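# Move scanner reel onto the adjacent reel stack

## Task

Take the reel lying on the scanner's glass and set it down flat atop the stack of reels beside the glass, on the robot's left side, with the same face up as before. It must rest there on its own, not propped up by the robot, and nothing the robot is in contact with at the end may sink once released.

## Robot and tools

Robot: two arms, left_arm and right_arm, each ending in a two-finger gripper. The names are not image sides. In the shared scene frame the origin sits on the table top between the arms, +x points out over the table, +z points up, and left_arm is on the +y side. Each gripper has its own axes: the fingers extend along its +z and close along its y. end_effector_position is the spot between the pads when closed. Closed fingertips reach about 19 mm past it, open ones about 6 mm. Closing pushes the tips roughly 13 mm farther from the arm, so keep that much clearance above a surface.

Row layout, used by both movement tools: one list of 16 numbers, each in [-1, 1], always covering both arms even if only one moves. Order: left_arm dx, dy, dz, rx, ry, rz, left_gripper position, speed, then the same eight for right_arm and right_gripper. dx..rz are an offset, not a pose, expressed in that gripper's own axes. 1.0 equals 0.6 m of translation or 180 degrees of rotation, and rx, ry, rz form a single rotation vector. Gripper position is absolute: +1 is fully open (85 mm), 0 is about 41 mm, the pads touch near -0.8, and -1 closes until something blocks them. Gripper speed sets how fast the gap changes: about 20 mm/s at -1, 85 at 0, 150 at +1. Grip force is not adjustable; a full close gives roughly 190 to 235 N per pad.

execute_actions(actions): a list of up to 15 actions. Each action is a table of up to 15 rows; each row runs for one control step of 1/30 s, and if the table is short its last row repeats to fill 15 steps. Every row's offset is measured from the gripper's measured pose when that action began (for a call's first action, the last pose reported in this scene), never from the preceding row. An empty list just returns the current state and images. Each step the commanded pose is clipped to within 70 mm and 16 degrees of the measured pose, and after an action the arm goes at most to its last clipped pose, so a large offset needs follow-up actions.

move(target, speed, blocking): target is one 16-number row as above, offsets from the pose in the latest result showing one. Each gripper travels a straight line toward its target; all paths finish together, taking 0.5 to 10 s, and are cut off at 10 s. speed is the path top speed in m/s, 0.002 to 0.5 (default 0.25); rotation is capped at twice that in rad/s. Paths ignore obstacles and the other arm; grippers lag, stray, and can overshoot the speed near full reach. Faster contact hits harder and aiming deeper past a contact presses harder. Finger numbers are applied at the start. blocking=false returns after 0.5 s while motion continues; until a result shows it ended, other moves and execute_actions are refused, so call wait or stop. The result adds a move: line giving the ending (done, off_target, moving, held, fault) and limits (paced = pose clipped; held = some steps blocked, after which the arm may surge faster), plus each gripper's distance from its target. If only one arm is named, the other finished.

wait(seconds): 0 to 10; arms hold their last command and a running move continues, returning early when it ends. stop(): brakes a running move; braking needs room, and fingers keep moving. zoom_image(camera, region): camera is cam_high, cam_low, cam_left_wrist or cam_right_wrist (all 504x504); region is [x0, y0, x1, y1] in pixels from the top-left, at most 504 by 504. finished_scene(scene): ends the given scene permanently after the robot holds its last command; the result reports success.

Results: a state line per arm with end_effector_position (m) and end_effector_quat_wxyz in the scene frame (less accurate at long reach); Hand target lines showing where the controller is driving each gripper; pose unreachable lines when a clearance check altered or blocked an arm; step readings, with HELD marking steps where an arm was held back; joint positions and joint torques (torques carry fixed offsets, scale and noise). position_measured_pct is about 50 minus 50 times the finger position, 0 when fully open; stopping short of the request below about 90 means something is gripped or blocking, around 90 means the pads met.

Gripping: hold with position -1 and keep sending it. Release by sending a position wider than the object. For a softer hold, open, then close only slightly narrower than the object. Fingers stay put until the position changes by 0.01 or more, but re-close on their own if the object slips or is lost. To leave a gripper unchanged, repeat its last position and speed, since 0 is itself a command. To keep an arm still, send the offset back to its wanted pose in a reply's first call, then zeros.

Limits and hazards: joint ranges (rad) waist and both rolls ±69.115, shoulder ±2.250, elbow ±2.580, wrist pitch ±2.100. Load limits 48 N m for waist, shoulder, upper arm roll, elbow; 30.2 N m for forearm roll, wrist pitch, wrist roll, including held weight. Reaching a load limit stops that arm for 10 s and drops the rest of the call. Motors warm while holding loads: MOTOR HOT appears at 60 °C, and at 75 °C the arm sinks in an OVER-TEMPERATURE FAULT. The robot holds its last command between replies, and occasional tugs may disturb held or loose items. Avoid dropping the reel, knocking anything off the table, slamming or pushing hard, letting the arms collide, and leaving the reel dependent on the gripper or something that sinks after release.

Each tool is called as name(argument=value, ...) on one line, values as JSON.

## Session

execute_actions(actions=[])

Scene clock: 0.00 s.
left_arm: end_effector_position=(+0.4591, +0.3453, +0.2655) position_measured_pct=0.0 end_effector_quat_wxyz=(+0.416, +0.803, +0.397, -0.158) | right_arm: end_effector_position=(+0.5513, -0.2467, +0.2142) position_measured_pct=0.0 end_effector_quat_wxyz=(+0.673, +0.312, +0.601, +0.298)
Joint positions: left_arm=[-0.654  0.689  0.674  1.592  0.541  1.198 -1.154] | right_arm=[-0.001  1.154 -0.616  2.298 -0.208 -2.013  1.173]
Joint velocities: left_arm=[ 0.    -0.     0.    -0.    -0.001  0.001 -0.001] | right_arm=[ 0.001 -0.001  0.     0.001  0.001  0.     0.   ]
Joint torques (N m, as the joint torque sensors report them, + toward a larger angle): no reading
Hand target (left_arm): +0.459, +0.345, +0.265; +0.416, +0.803, +0.397, -0.158
Hand target (right_arm): +0.551, -0.247, +0.214; +0.673, +0.312, +0.601, +0.298

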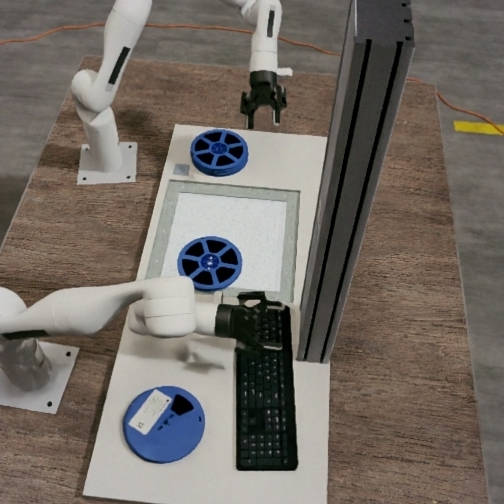

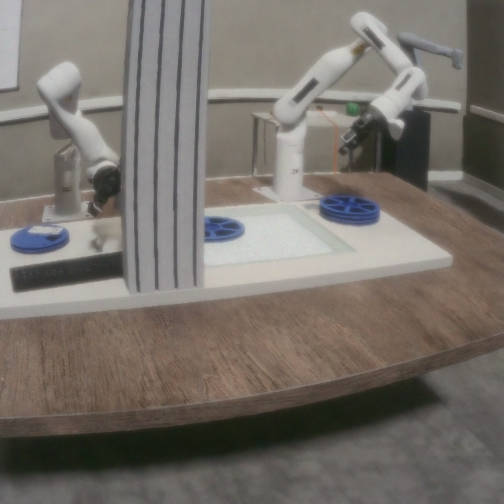

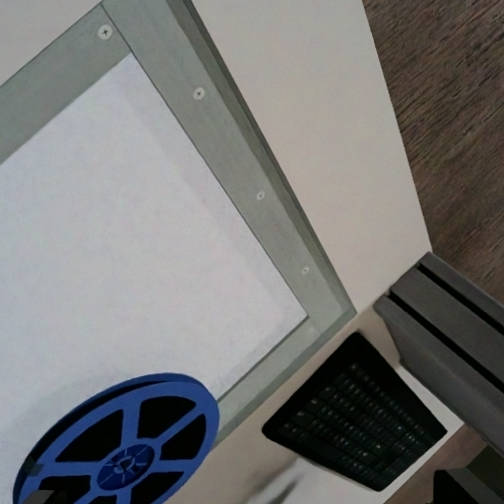

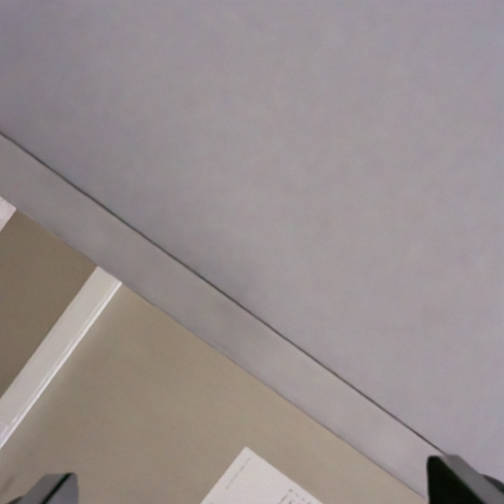

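move(target=[-0.310,-0.089,0.440,0.2837,0.1078,0.2708,0.75,0.5,0,0,0,0,0,0,1,0])

Scene clock: 5.03 s.
left_arm: end_effector_position=(+0.3194, +0.0613, +0.1856) position_measured_pct=12.7 end_effector_quat_wxyz=(-0.001, +1.000, +0.001, +0.001) | right_arm: end_effector_position=(+0.5513, -0.2467, +0.2142) position_measured_pct=0.0 end_effector_quat_wxyz=(+0.673, +0.312, +0.601, +0.298)
Joint positions: left_arm=[ 0.584  0.583  0.535  1.549 -0.324  1.099 -0.55 ] | right_arm=[-0.001  1.154 -0.616  2.298 -0.208 -2.013  1.173]
Joint velocities: left_arm=[ 0.003 -0.     0.001 -0.    -0.001  0.001  0.   ] | right_arm=[ 0.    -0.    -0.001  0.001 -0.    -0.    -0.   ]
Joint torques (N m, as the joint torque sensors report them, + toward a larger angle): left_arm=[ -0.39 -17.36   2.73  -7.7    0.34  -0.42  -0.19] | right_arm=[ -0.2  -17.19  -3.78  -0.64   1.31  -2.44   0.32]
Hand target (left_arm): +0.319, +0.061, +0.185; -0.001, +1.000, +0.001, +0.001
Hand target (right_arm): +0.551, -0.247, +0.214; +0.673, +0.312, +0.601, +0.298
Off the commanded pose (left_arm): 0.001 m, 0 deg.
Off the commanded pose (right_arm): 0.000 m, 0 deg.
move: done

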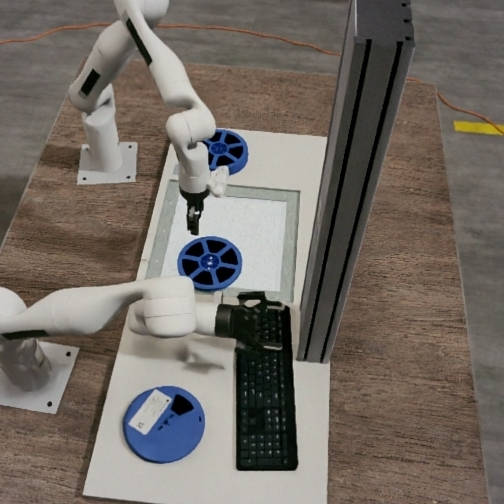

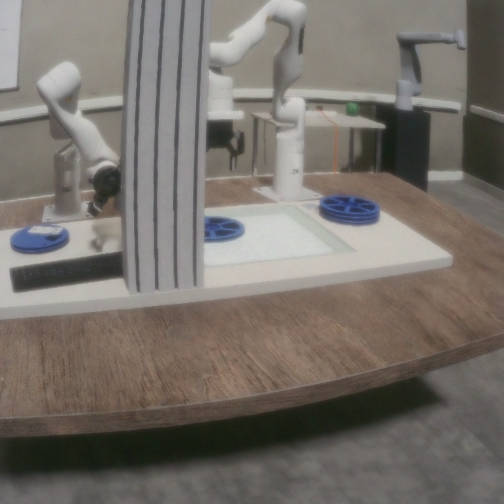

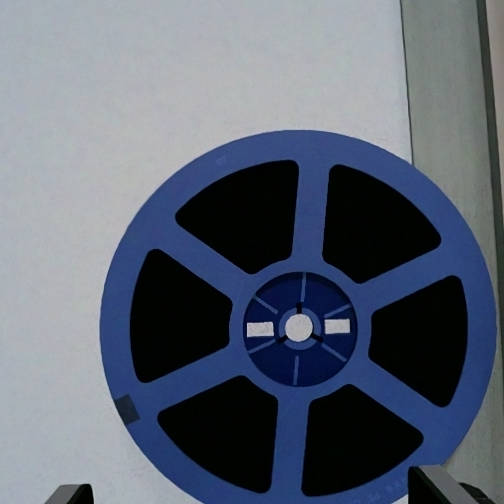

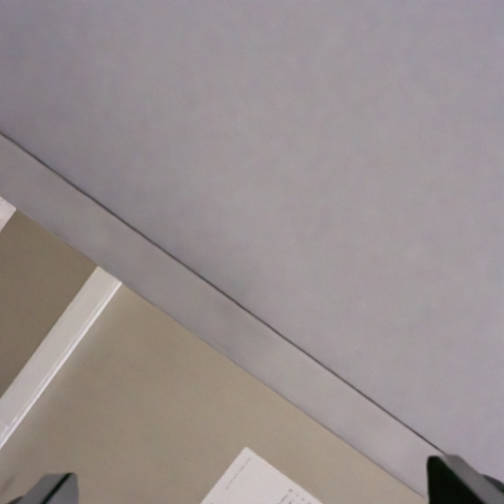

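move(target=[0.063,-0.057,0.204,-0.011,0,0.039,0.75,0.5,0,0,0,0,0,0,1,0], speed=0.12)

Scene clock: 7.80 s.
left_arm: end_effector_position=(+0.3580, +0.0955, +0.0634) position_measured_pct=12.7 end_effector_quat_wxyz=(+0.016, +0.998, -0.060, +0.002) | right_arm: end_effector_position=(+0.5513, -0.2467, +0.2143) position_measured_pct=0.0 end_effector_quat_wxyz=(+0.673, +0.312, +0.601, +0.298)
Joint positions: left_arm=[ 0.492  0.765  0.488  1.69  -0.445  0.777 -0.689] | right_arm=[-0.001  1.154 -0.616  2.298 -0.208 -2.013  1.173]
Joint velocities: left_arm=[-0.     0.005 -0.001  0.     0.003 -0.001 -0.001] | right_arm=[ 0.001  0.     0.001  0.001 -0.002  0.001 -0.   ]
Joint torques (N m, as the joint torque sensors report them, + toward a larger angle): left_arm=[ -0.8  -18.68   3.31  -5.83   0.37  -0.45  -0.29] | right_arm=[  0.16 -17.33  -3.69  -0.72   1.27  -2.5    0.5 ]
Hand target (left_arm): +0.358, +0.096, +0.063; +0.016, +0.998, -0.060, +0.001
Hand target (right_arm): +0.551, -0.247, +0.214; +0.673, +0.312, +0.601, +0.298
Off the commanded pose (left_arm): 0.001 m, 0 deg.
Off the commanded pose (right_arm): 0.000 m, 0 deg.
move: done

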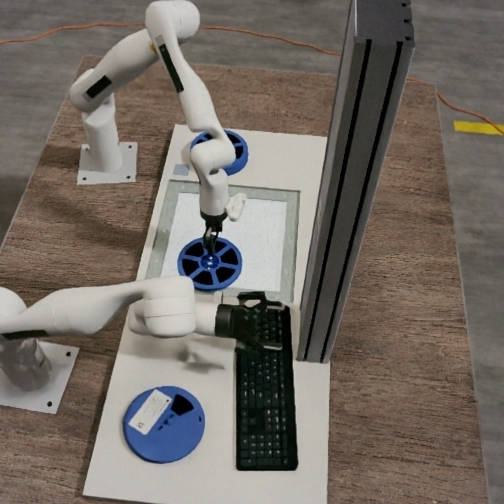

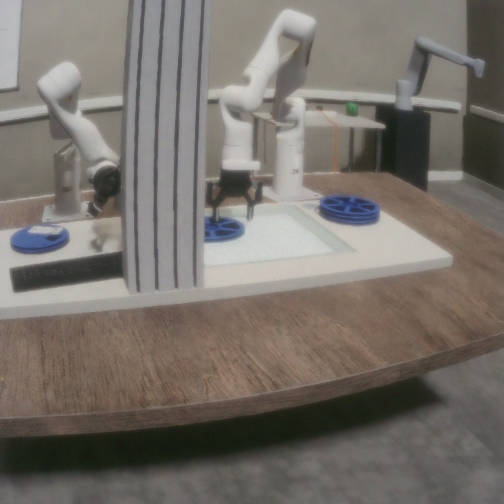

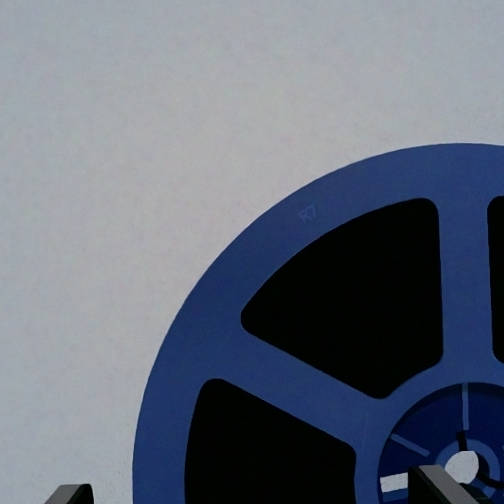

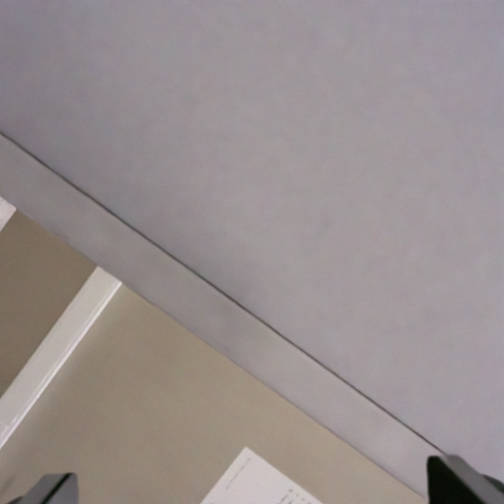

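move(target=[0.004,0.004,0.027,0,0,0,0.75,0.5,0,0,0,0,0,0,1,0], speed=0.015)

Scene clock: 9.90 s.
left_arm: end_effector_position=(+0.3602, +0.0923, +0.0474) position_measured_pct=12.7 end_effector_quat_wxyz=(+0.016, +0.998, -0.060, +0.002) | right_arm: end_effector_position=(+0.5513, -0.2467, +0.2143) position_measured_pct=0.0 end_effector_quat_wxyz=(+0.673, +0.312, +0.601, +0.298)
Joint positions: left_arm=[ 0.507  0.798  0.471  1.686 -0.46   0.748 -0.677] | right_arm=[-0.001  1.154 -0.616  2.298 -0.208 -2.013  1.173]
Joint velocities: left_arm=[ 0.001  0.001 -0.001 -0.     0.002 -0.002  0.   ] | right_arm=[ 0.    -0.001  0.001 -0.    -0.002 -0.     0.   ]
Joint torques (N m, as the joint torque sensors report them, + toward a larger angle): left_arm=[ -0.49 -19.09   3.34  -5.61   0.26  -0.52  -0.21] | right_arm=[  0.09 -17.18  -3.58  -0.81   1.    -2.45   0.22]
Hand target (left_arm): +0.360, +0.092, +0.047; +0.016, +0.998, -0.060, +0.002
Hand target (right_arm): +0.551, -0.247, +0.214; +0.673, +0.312, +0.601, +0.298
Off the commanded pose (left_arm): 0.000 m, 0 deg.
Off the commanded pose (right_arm): 0.000 m, 0 deg.
move: done

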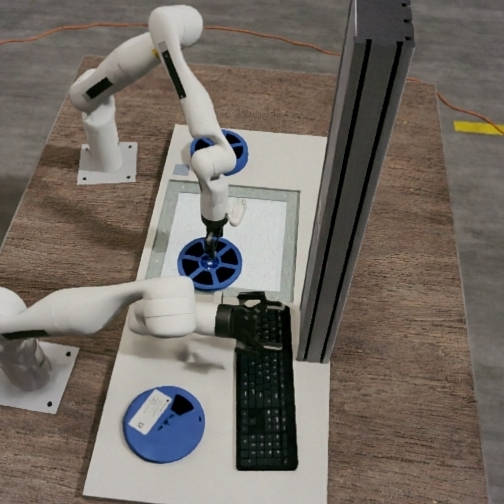

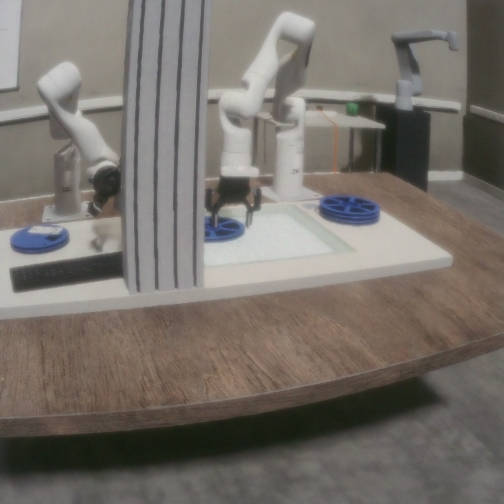

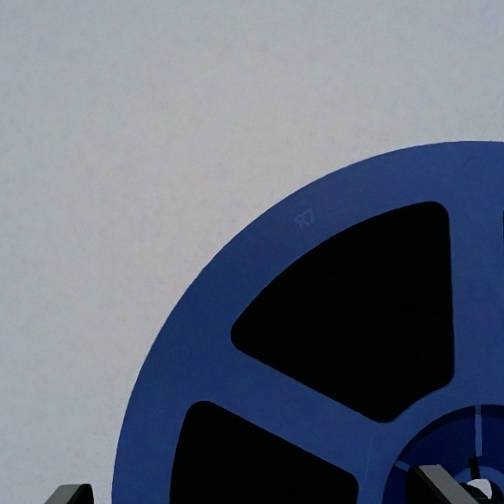

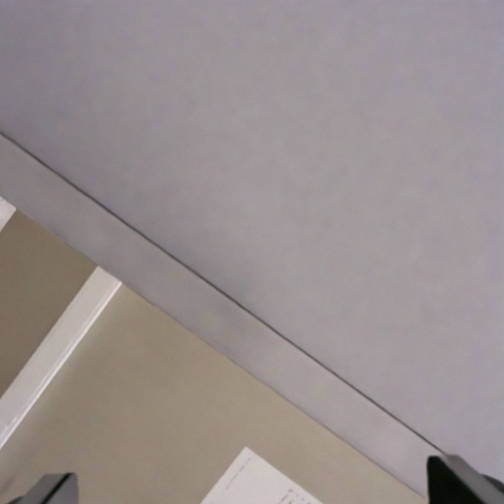

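move(target=[0,0,0.005,0,0,0,0.75,0.5,0,0,0,0,0,0,1,0], speed=0.006)

Scene clock: 11.00 s.
left_arm: end_effector_position=(+0.3603, +0.0922, +0.0451) position_measured_pct=12.7 end_effector_quat_wxyz=(+0.016, +0.998, -0.060, +0.002) | right_arm: end_effector_position=(+0.5513, -0.2467, +0.2143) position_measured_pct=0.0 end_effector_quat_wxyz=(+0.673, +0.312, +0.601, +0.298)
Joint positions: left_arm=[ 0.509  0.801  0.469  1.687 -0.462  0.742 -0.675] | right_arm=[-0.001  1.154 -0.616  2.298 -0.208 -2.013  1.173]
Joint velocities: left_arm=[ 0.     0.     0.001  0.     0.001  0.001 -0.   ] | right_arm=[-0.    -0.    -0.     0.    -0.    -0.     0.001]
Joint torques (N m, as the joint torque sensors report them, + toward a larger angle): left_arm=[ -0.61 -17.95   3.22  -5.67   0.2   -0.78  -0.21] | right_arm=[ -0.04 -17.36  -3.54  -0.82   1.13  -2.47   0.3 ]
Hand target (left_arm): +0.360, +0.092, +0.044; +0.016, +0.998, -0.060, +0.002
Hand target (right_arm): +0.551, -0.247, +0.214; +0.673, +0.312, +0.601, +0.298
Off the commanded pose (left_arm): 0.001 m, 0 deg.
Off the commanded pose (right_arm): 0.000 m, 0 deg.
move: done

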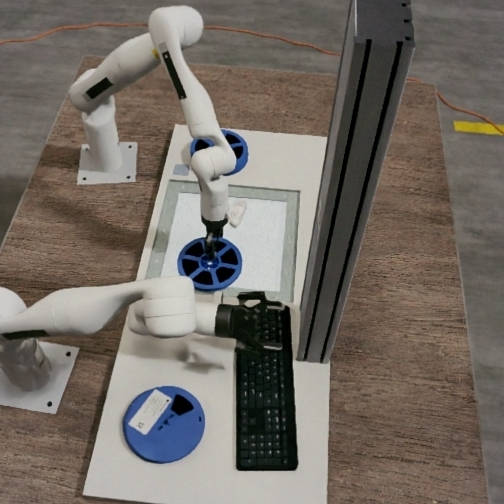

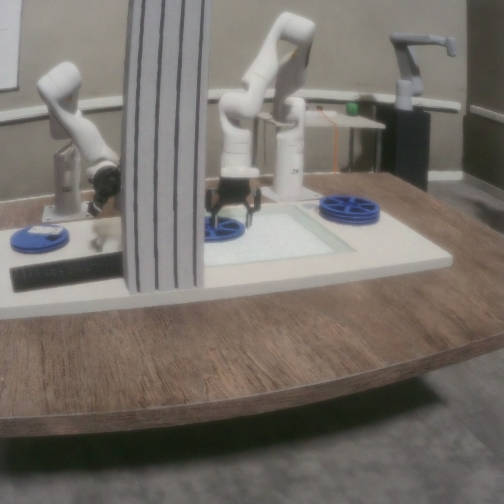

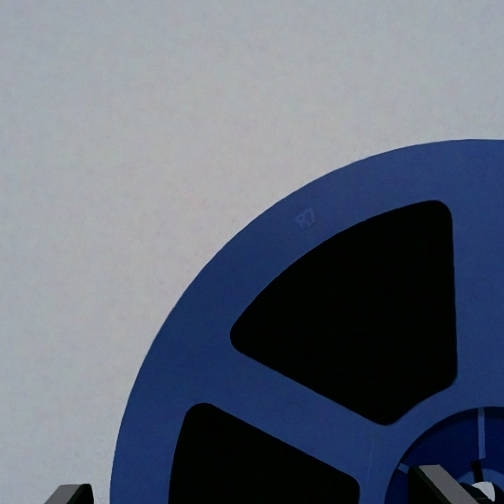

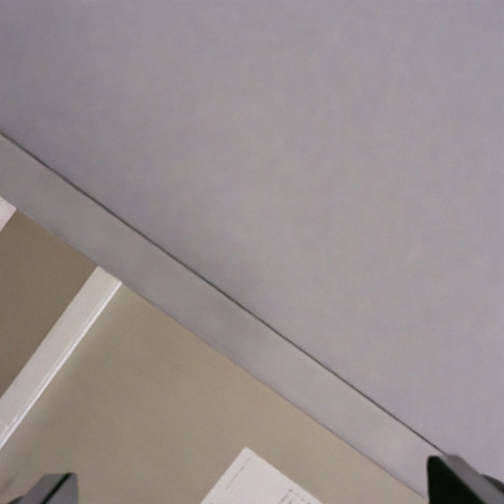

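move(target=[0,0,-0.004,0,0,0,0.38,-1,0,0,0,0,0,0,1,0], speed=0.005)

move(target=[0,0,-0.03,0,0,0,0.38,-1,0,0,0,0,0,0,1,0], speed=0.03)

Scene clock: 12.53 s.
left_arm: end_effector_position=(+0.3602, +0.0919, +0.0492) position_measured_pct=28.2 end_effector_quat_wxyz=(+0.016, +0.998, -0.061, +0.003) | right_arm: end_effector_position=(+0.5513, -0.2467, +0.2143) position_measured_pct=0.0 end_effector_quat_wxyz=(+0.673, +0.312, +0.601, +0.298)
Joint positions: left_arm=[ 0.507  0.793  0.472  1.687 -0.459  0.749 -0.678] | right_arm=[-0.001  1.154 -0.616  2.298 -0.208 -2.013  1.173]
Joint velocities: left_arm=[ 0.     0.    -0.001  0.     0.001 -0.001 -0.001] | right_arm=[-0.    -0.     0.002  0.    -0.001  0.     0.   ]
Joint torques (N m, as the joint torque sensors report them, + toward a larger angle): left_arm=[ -0.6  -16.18   2.41  -6.05  -0.02  -1.15   0.14] | right_arm=[  0.07 -17.51  -3.59  -0.85   1.26  -2.42   0.11]
Hand target (left_arm): +0.360, +0.092, +0.047; +0.016, +0.998, -0.060, +0.002
Hand target (right_arm): +0.551, -0.247, +0.214; +0.673, +0.312, +0.601, +0.298
Off the commanded pose (left_arm): 0.002 m, 0 deg.
Off the commanded pose (right_arm): 0.000 m, 0 deg.
move: done

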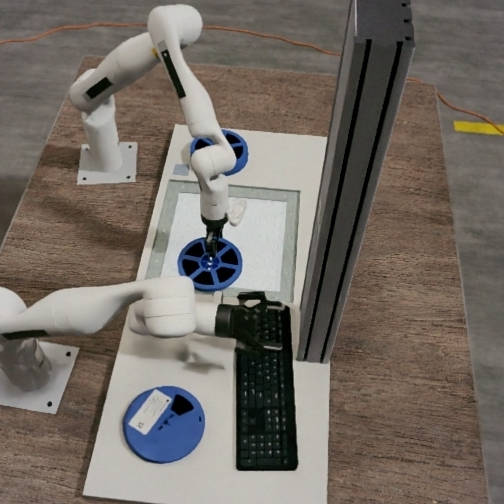

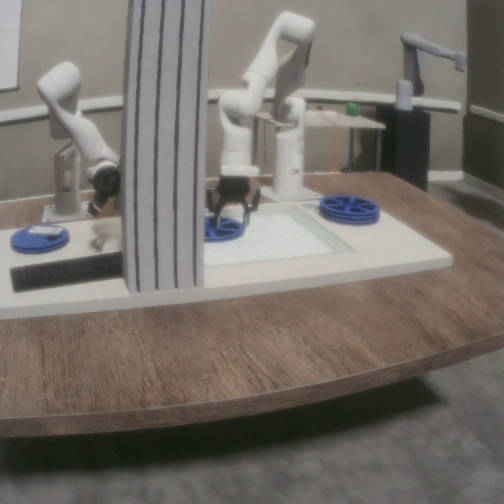

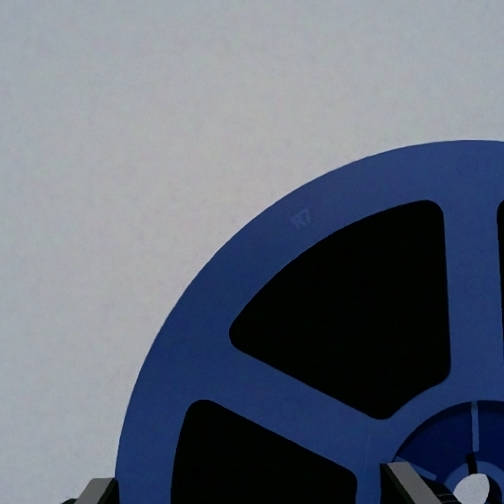

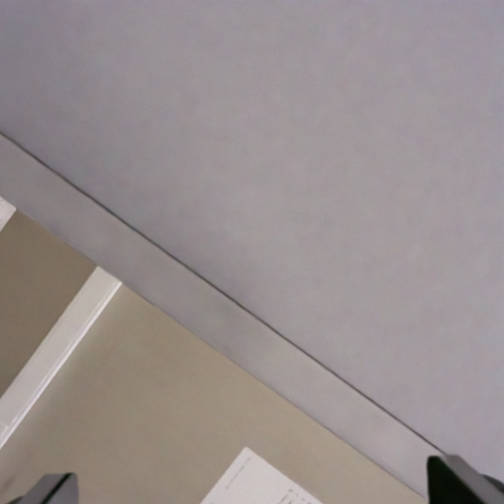

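Scene clock: 13.37 s.
left_arm: end_effector_position=(+0.3600, +0.0925, +0.0671) position_measured_pct=28.6 end_effector_quat_wxyz=(+0.016, +0.998, -0.061, +0.003) | right_arm: end_effector_position=(+0.5513, -0.2467, +0.2143) position_measured_pct=0.0 end_effector_quat_wxyz=(+0.673, +0.312, +0.601, +0.298)
Joint positions: left_arm=[ 0.495  0.763  0.49   1.677 -0.442  0.789 -0.692] | right_arm=[-0.001  1.154 -0.616  2.298 -0.208 -2.013  1.173]
Joint velocities: left_arm=[-0.002 -0.002 -0.001  0.    -0.001 -0.     0.   ] | right_arm=[-0.001 -0.001 -0.001 -0.    -0.001 -0.001 -0.   ]
Joint torques (N m, as the joint torque sensors report them, + toward a larger angle): left_arm=[ -0.59 -19.03   3.6   -6.35   0.31  -0.53  -0.2 ] | right_arm=[  0.13 -17.42  -3.45  -0.66   1.2   -2.62   0.47]
Hand target (left_arm): +0.360, +0.093, +0.067; +0.016, +0.998, -0.061, +0.003
Hand target (right_arm): +0.551, -0.247, +0.214; +0.673, +0.312, +0.601, +0.298
Off the commanded pose (left_arm): 0.000 m, 0 deg.
Off the commanded pose (right_arm): 0.000 m, 0 deg.
move: done

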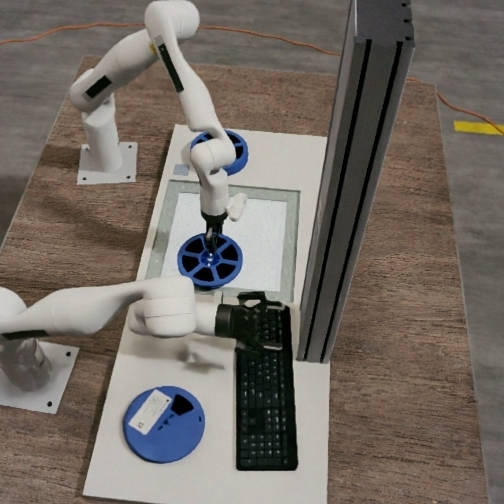

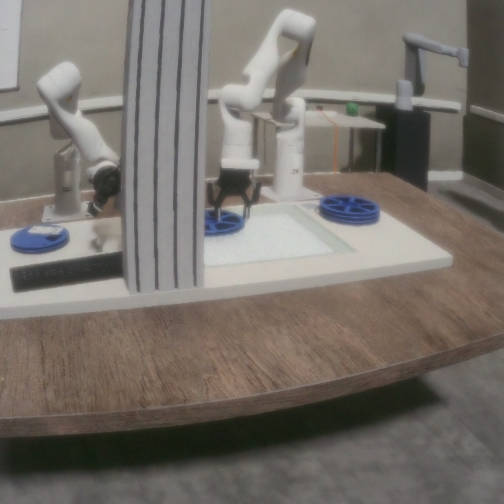

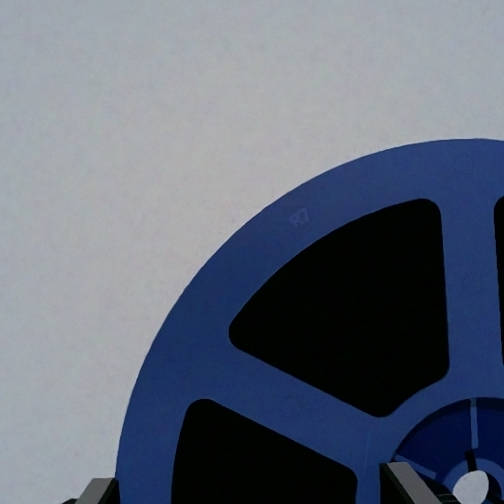

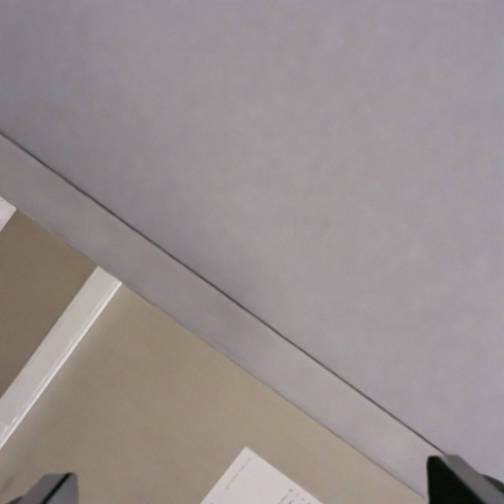

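move(target=[-0.132,-0.6805,-0.119,0,0,0,0.38,-1,0,0,0,0,0,0,1,0], speed=0.15)

move(target=[0,-0.001,0.04,0,0,0,0.38,-1,0,0,0,0,0,0,1,0], speed=0.04)

zoom_image(camera="cam_low", region=[305, 160, 395, 240])

zoom_image(camera="cam_high", region=[175, 100, 265, 185])

Scene clock: 17.87 s.
left_arm: end_effector_position=(+0.3325, +0.5089, +0.1236) position_measured_pct=28.6 end_effector_quat_wxyz=(+0.017, +0.998, -0.061, +0.002) | right_arm: end_effector_position=(+0.5513, -0.2467, +0.2143) position_measured_pct=0.0 end_effector_quat_wxyz=(+0.673, +0.312, +0.601, +0.298)
Joint positions: left_arm=[-0.648  0.475  0.631  2.03  -0.353  0.757 -1.677] | right_arm=[-0.001  1.154 -0.616  2.298 -0.208 -2.013  1.173]
Joint velocities: left_arm=[-0.008  0.001 -0.004 -0.     0.005 -0.001 -0.004] | right_arm=[ 0.001  0.001 -0.001 -0.     0.001 -0.001  0.   ]
Joint torques (N m, as the joint torque sensors report them, + toward a larger angle): left_arm=[ -0.82 -12.9    3.04  -5.91   0.42  -0.33  -0.21] | right_arm=[  0.38 -17.43  -3.57  -0.29   1.09  -2.34   0.42]
Hand target (left_arm): +0.332, +0.509, +0.124; +0.017, +0.998, -0.061, +0.002
Hand target (right_arm): +0.551, -0.247, +0.214; +0.673, +0.312, +0.601, +0.298
Off the commanded pose (left_arm): 0.002 m, 0 deg.
Off the commanded pose (right_arm): 0.000 m, 0 deg.
move: done

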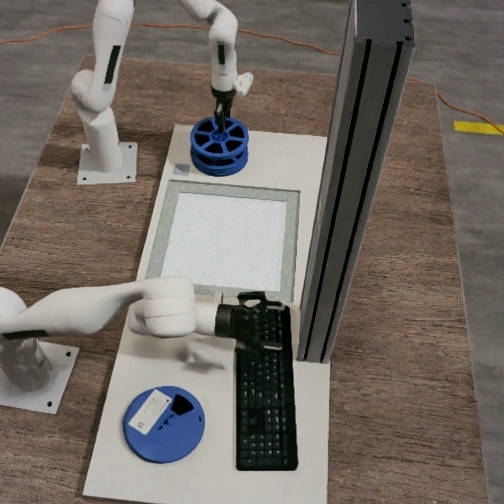

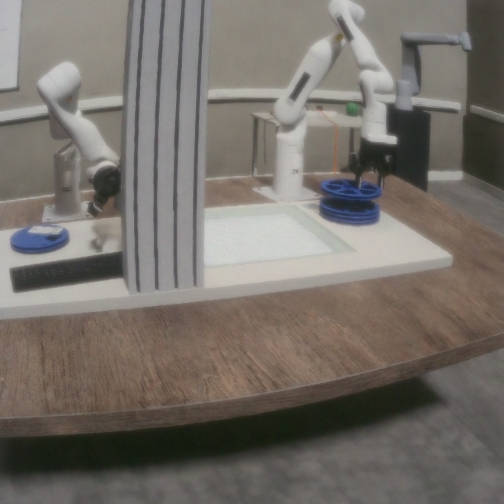

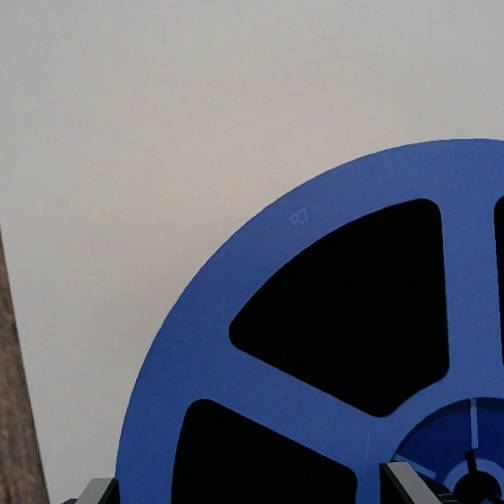

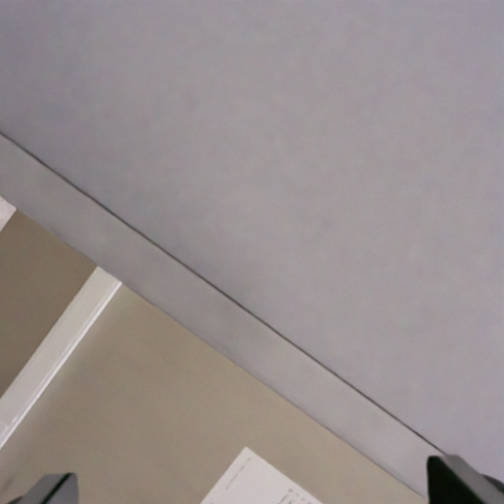

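Scene clock: 18.73 s.
left_arm: end_effector_position=(+0.3326, +0.5089, +0.0997) position_measured_pct=28.6 end_effector_quat_wxyz=(+0.017, +0.998, -0.061, +0.002) | right_arm: end_effector_position=(+0.5513, -0.2467, +0.2143) position_measured_pct=0.0 end_effector_quat_wxyz=(+0.673, +0.312, +0.601, +0.298)
Joint positions: left_arm=[-0.613  0.522  0.591  2.056 -0.399  0.686 -1.639] | right_arm=[-0.001  1.154 -0.616  2.298 -0.208 -2.013  1.173]
Joint velocities: left_arm=[ 0.003  0.005  0.     0.    -0.    -0.     0.   ] | right_arm=[-0.     0.001  0.    -0.     0.001  0.    -0.001]
Joint torques (N m, as the joint torque sensors report them, + toward a larger angle): left_arm=[ -0.53 -13.74   2.53  -5.36   0.36  -0.49  -0.11] | right_arm=[  0.3  -17.2   -3.64  -0.84   1.14  -2.55   0.23]
Hand target (left_arm): +0.333, +0.509, +0.100; +0.017, +0.998, -0.061, +0.002
Hand target (right_arm): +0.551, -0.247, +0.214; +0.673, +0.312, +0.601, +0.298
Off the commanded pose (left_arm): 0.000 m, 0 deg.
Off the commanded pose (right_arm): 0.000 m, 0 deg.
move: done

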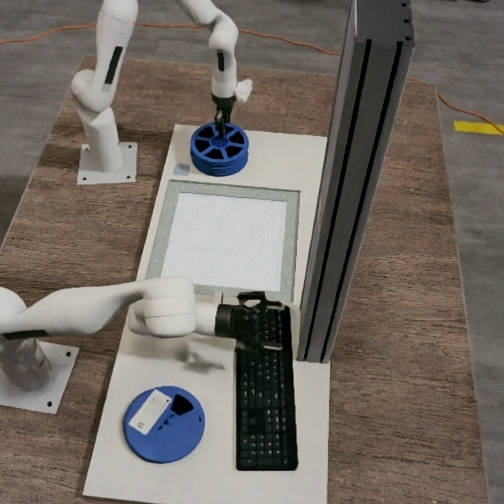

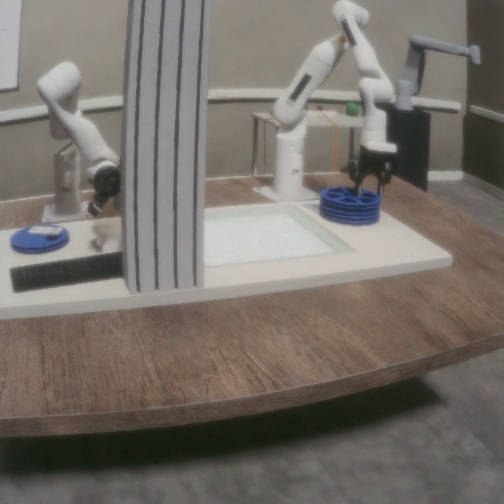

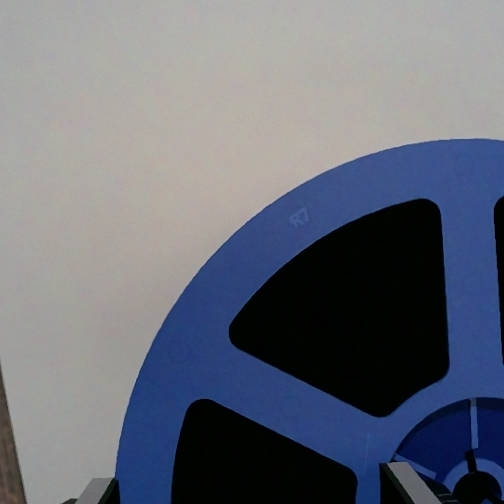

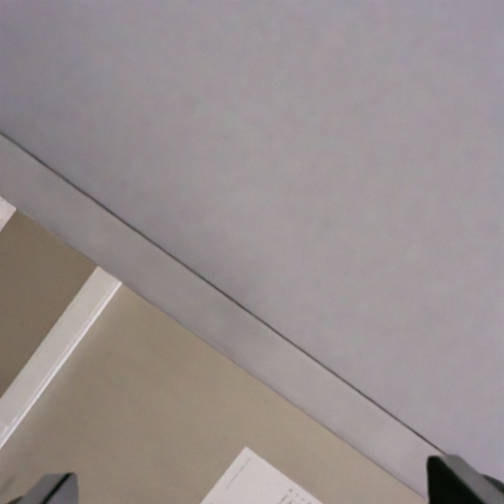

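Region (305, 160, 395, 240) of cam_low's 504x504 image, scaled by 5.600, with more detail than that image has.

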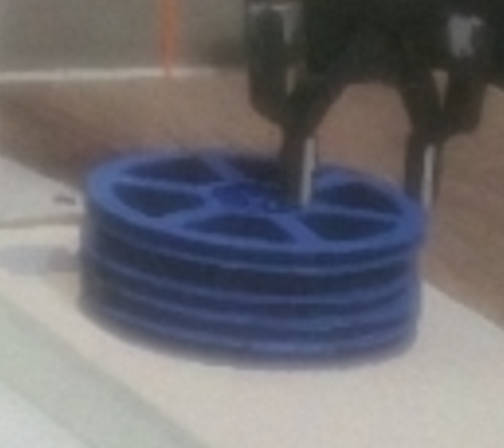

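Region (175, 100, 265, 185) of cam_high's 504x504 image, scaled by 5.600, with more detail than that image has.

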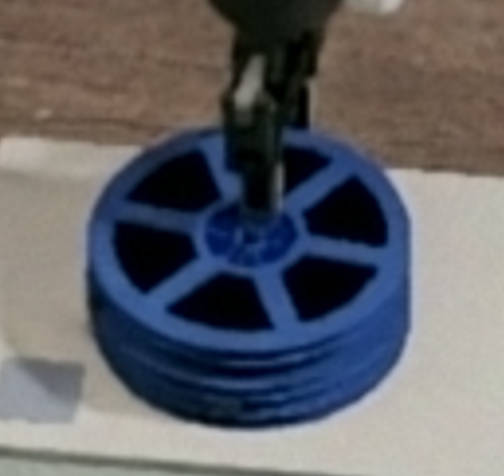

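move(target=[-0.002,0.002,0.028,0,0,0,0.38,-1,0,0,0,0,0,0,1,0], speed=0.012)

Scene clock: 20.80 s.
left_arm: end_effector_position=(+0.3315, +0.5075, +0.0835) position_measured_pct=28.6 end_effector_quat_wxyz=(+0.016, +0.998, -0.061, +0.002) | right_arm: end_effector_position=(+0.5513, -0.2467, +0.2143) position_measured_pct=0.0 end_effector_quat_wxyz=(+0.673, +0.312, +0.601, +0.298)
Joint positions: left_arm=[-0.586  0.552  0.559  2.077 -0.43   0.634 -1.61 ] | right_arm=[-0.001  1.154 -0.616  2.298 -0.208 -2.013  1.173]
Joint velocities: left_arm=[ 0.002 -0.    -0.     0.    -0.     0.001  0.   ] | right_arm=[-0.001 -0.002  0.    -0.001 -0.001  0.     0.   ]
Joint torques (N m, as the joint torque sensors report them, + toward a larger angle): left_arm=[ -0.35 -12.54   2.22  -4.6    0.1   -0.73  -0.09] | right_arm=[  0.17 -17.63  -3.54  -0.36   1.16  -2.47   0.24]
Hand target (left_arm): +0.331, +0.507, +0.083; +0.017, +0.998, -0.061, +0.002
Hand target (right_arm): +0.551, -0.247, +0.214; +0.673, +0.312, +0.601, +0.298
Off the commanded pose (left_arm): 0.001 m, 0 deg.
Off the commanded pose (right_arm): 0.000 m, 0 deg.
move: done

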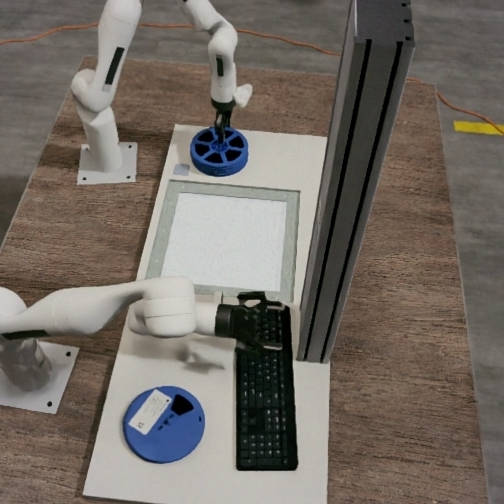

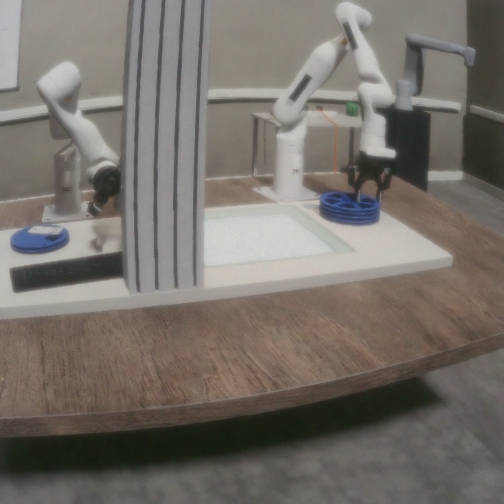

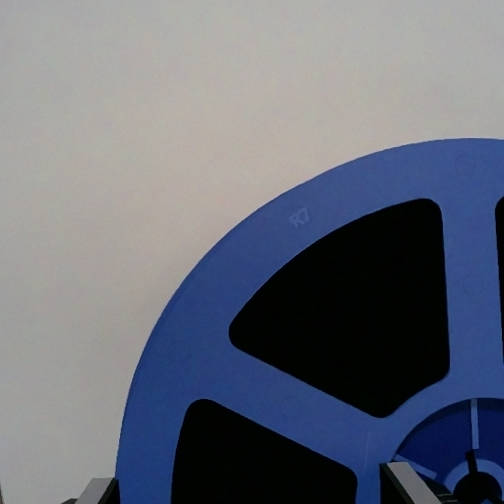

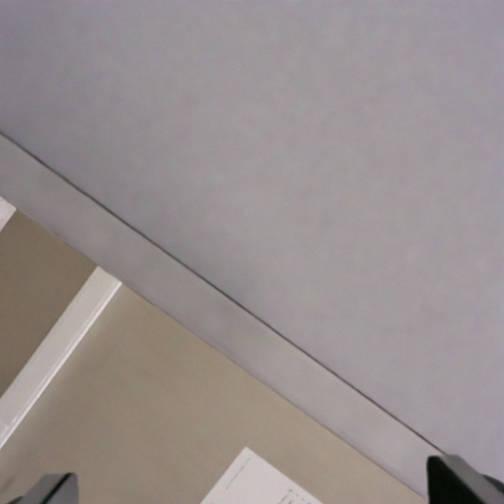

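Contact. Release and retreat.

move(target=[0,0,0,0,0,0,0.8,-0.5,0,0,0,0,0,0,1,0])

move(target=[0,0,-0.06,0,0,0,0.8,-0.5,0,0,0,0,0,0,1,0], speed=0.08)

zoom_image(camera="cam_low", region=[305, 160, 395, 240])

Scene clock: 22.07 s.
left_arm: end_effector_position=(+0.3315, +0.5075, +0.0835) position_measured_pct=9.9 end_effector_quat_wxyz=(+0.016, +0.998, -0.061, +0.002) | right_arm: end_effector_position=(+0.5513, -0.2467, +0.2143) position_measured_pct=0.0 end_effector_quat_wxyz=(+0.673, +0.312, +0.601, +0.298)
Joint positions: left_arm=[-0.586  0.552  0.559  2.077 -0.43   0.634 -1.61 ] | right_arm=[-0.001  1.154 -0.616  2.298 -0.208 -2.013  1.173]
Joint velocities: left_arm=[ 0.     0.001 -0.     0.     0.001  0.001  0.001] | right_arm=[ 0.     0.     0.001 -0.001 -0.001 -0.    -0.   ]
Joint torques (N m, as the joint torque sensors report them, + toward a larger angle): left_arm=[ -0.5  -13.55   2.58  -4.72   0.35  -0.46  -0.23] | right_arm=[  0.07 -17.47  -3.68  -0.91   1.02  -2.43   0.38]
Hand target (left_arm): +0.331, +0.507, +0.083; +0.016, +0.998, -0.061, +0.002
Hand target (right_arm): +0.551, -0.247, +0.214; +0.673, +0.312, +0.601, +0.298
Off the commanded pose (left_arm): 0.000 m, 0 deg.
Off the commanded pose (right_arm): 0.000 m, 0 deg.
move: done

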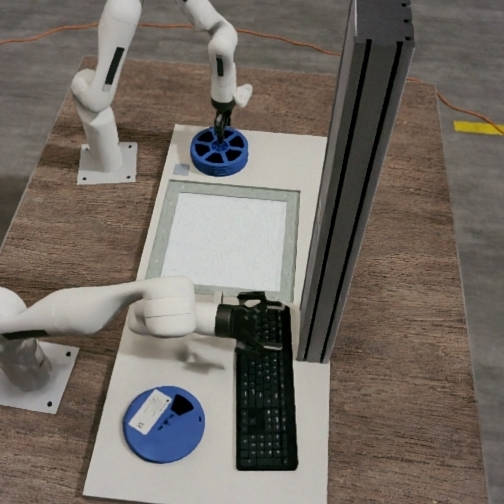

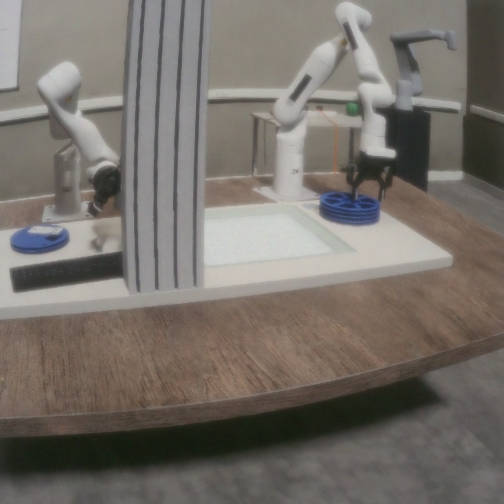

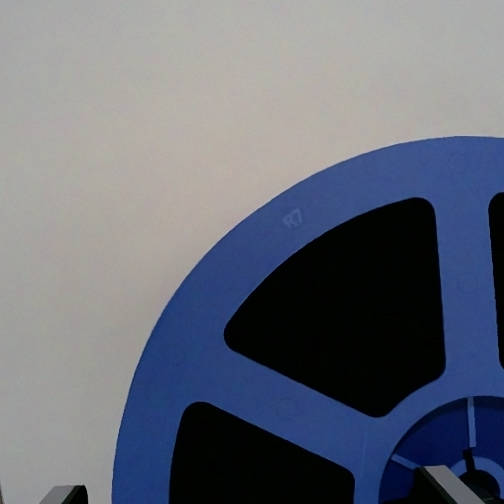

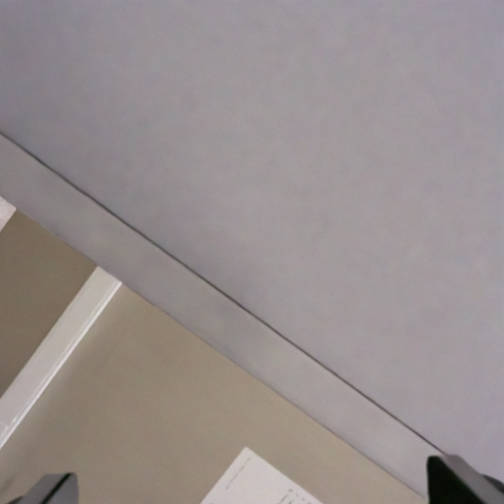

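Scene clock: 22.83 s.
left_arm: end_effector_position=(+0.3313, +0.5083, +0.1193) position_measured_pct=9.9 end_effector_quat_wxyz=(+0.017, +0.998, -0.061, +0.002) | right_arm: end_effector_position=(+0.5513, -0.2467, +0.2143) position_measured_pct=0.0 end_effector_quat_wxyz=(+0.673, +0.312, +0.601, +0.298)
Joint positions: left_arm=[-0.641  0.48   0.623  2.039 -0.36   0.741 -1.671] | right_arm=[-0.001  1.154 -0.616  2.298 -0.208 -2.013  1.173]
Joint velocities: left_arm=[-0.004 -0.003 -0.003 -0.     0.002 -0.002 -0.001] | right_arm=[ 0.001  0.    -0.001  0.001 -0.001 -0.     0.   ]
Joint torques (N m, as the joint torque sensors report them, + toward a larger angle): left_arm=[ -0.26 -12.98   2.69  -5.63   0.42  -0.42  -0.23] | right_arm=[  0.13 -17.33  -3.9   -0.56   0.93  -2.27   0.32]
Hand target (left_arm): +0.331, +0.509, +0.119; +0.016, +0.998, -0.061, +0.002
Hand target (right_arm): +0.551, -0.247, +0.214; +0.673, +0.312, +0.601, +0.298
Off the commanded pose (left_arm): 0.000 m, 0 deg.
Off the commanded pose (right_arm): 0.000 m, 0 deg.
move: done

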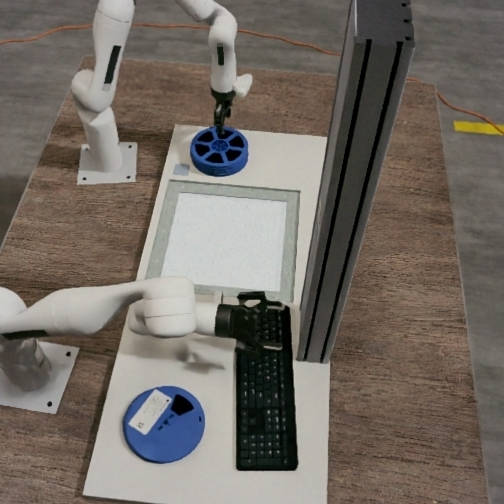

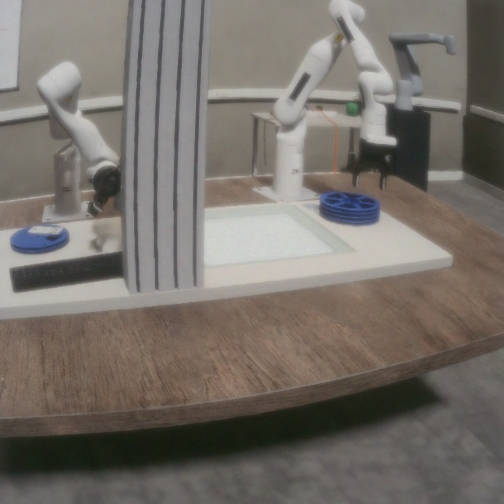

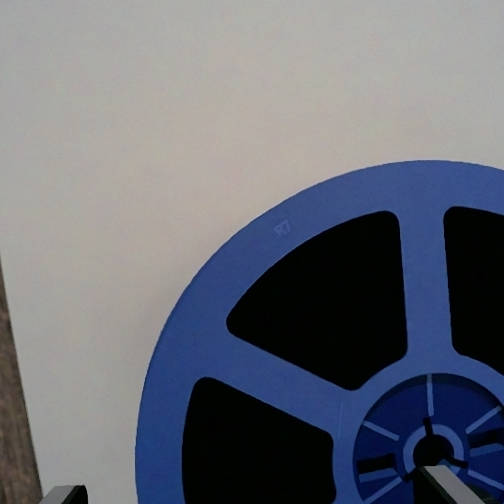

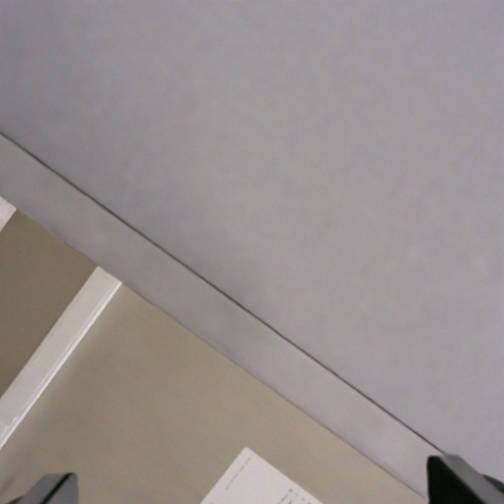

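Region (305, 160, 395, 240) of cam_low's 504x504 image, scaled by 5.600, with more detail than that image has.

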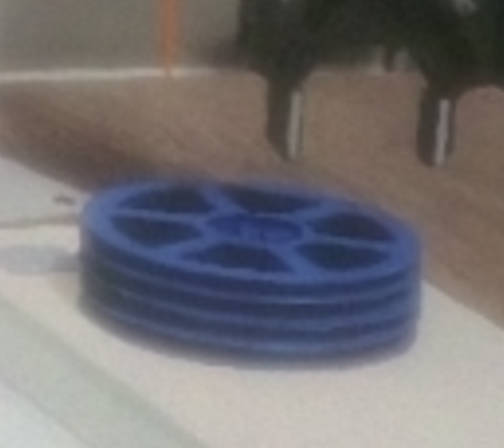

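finished_scene(scene=2)

The scene is finished: the task was done.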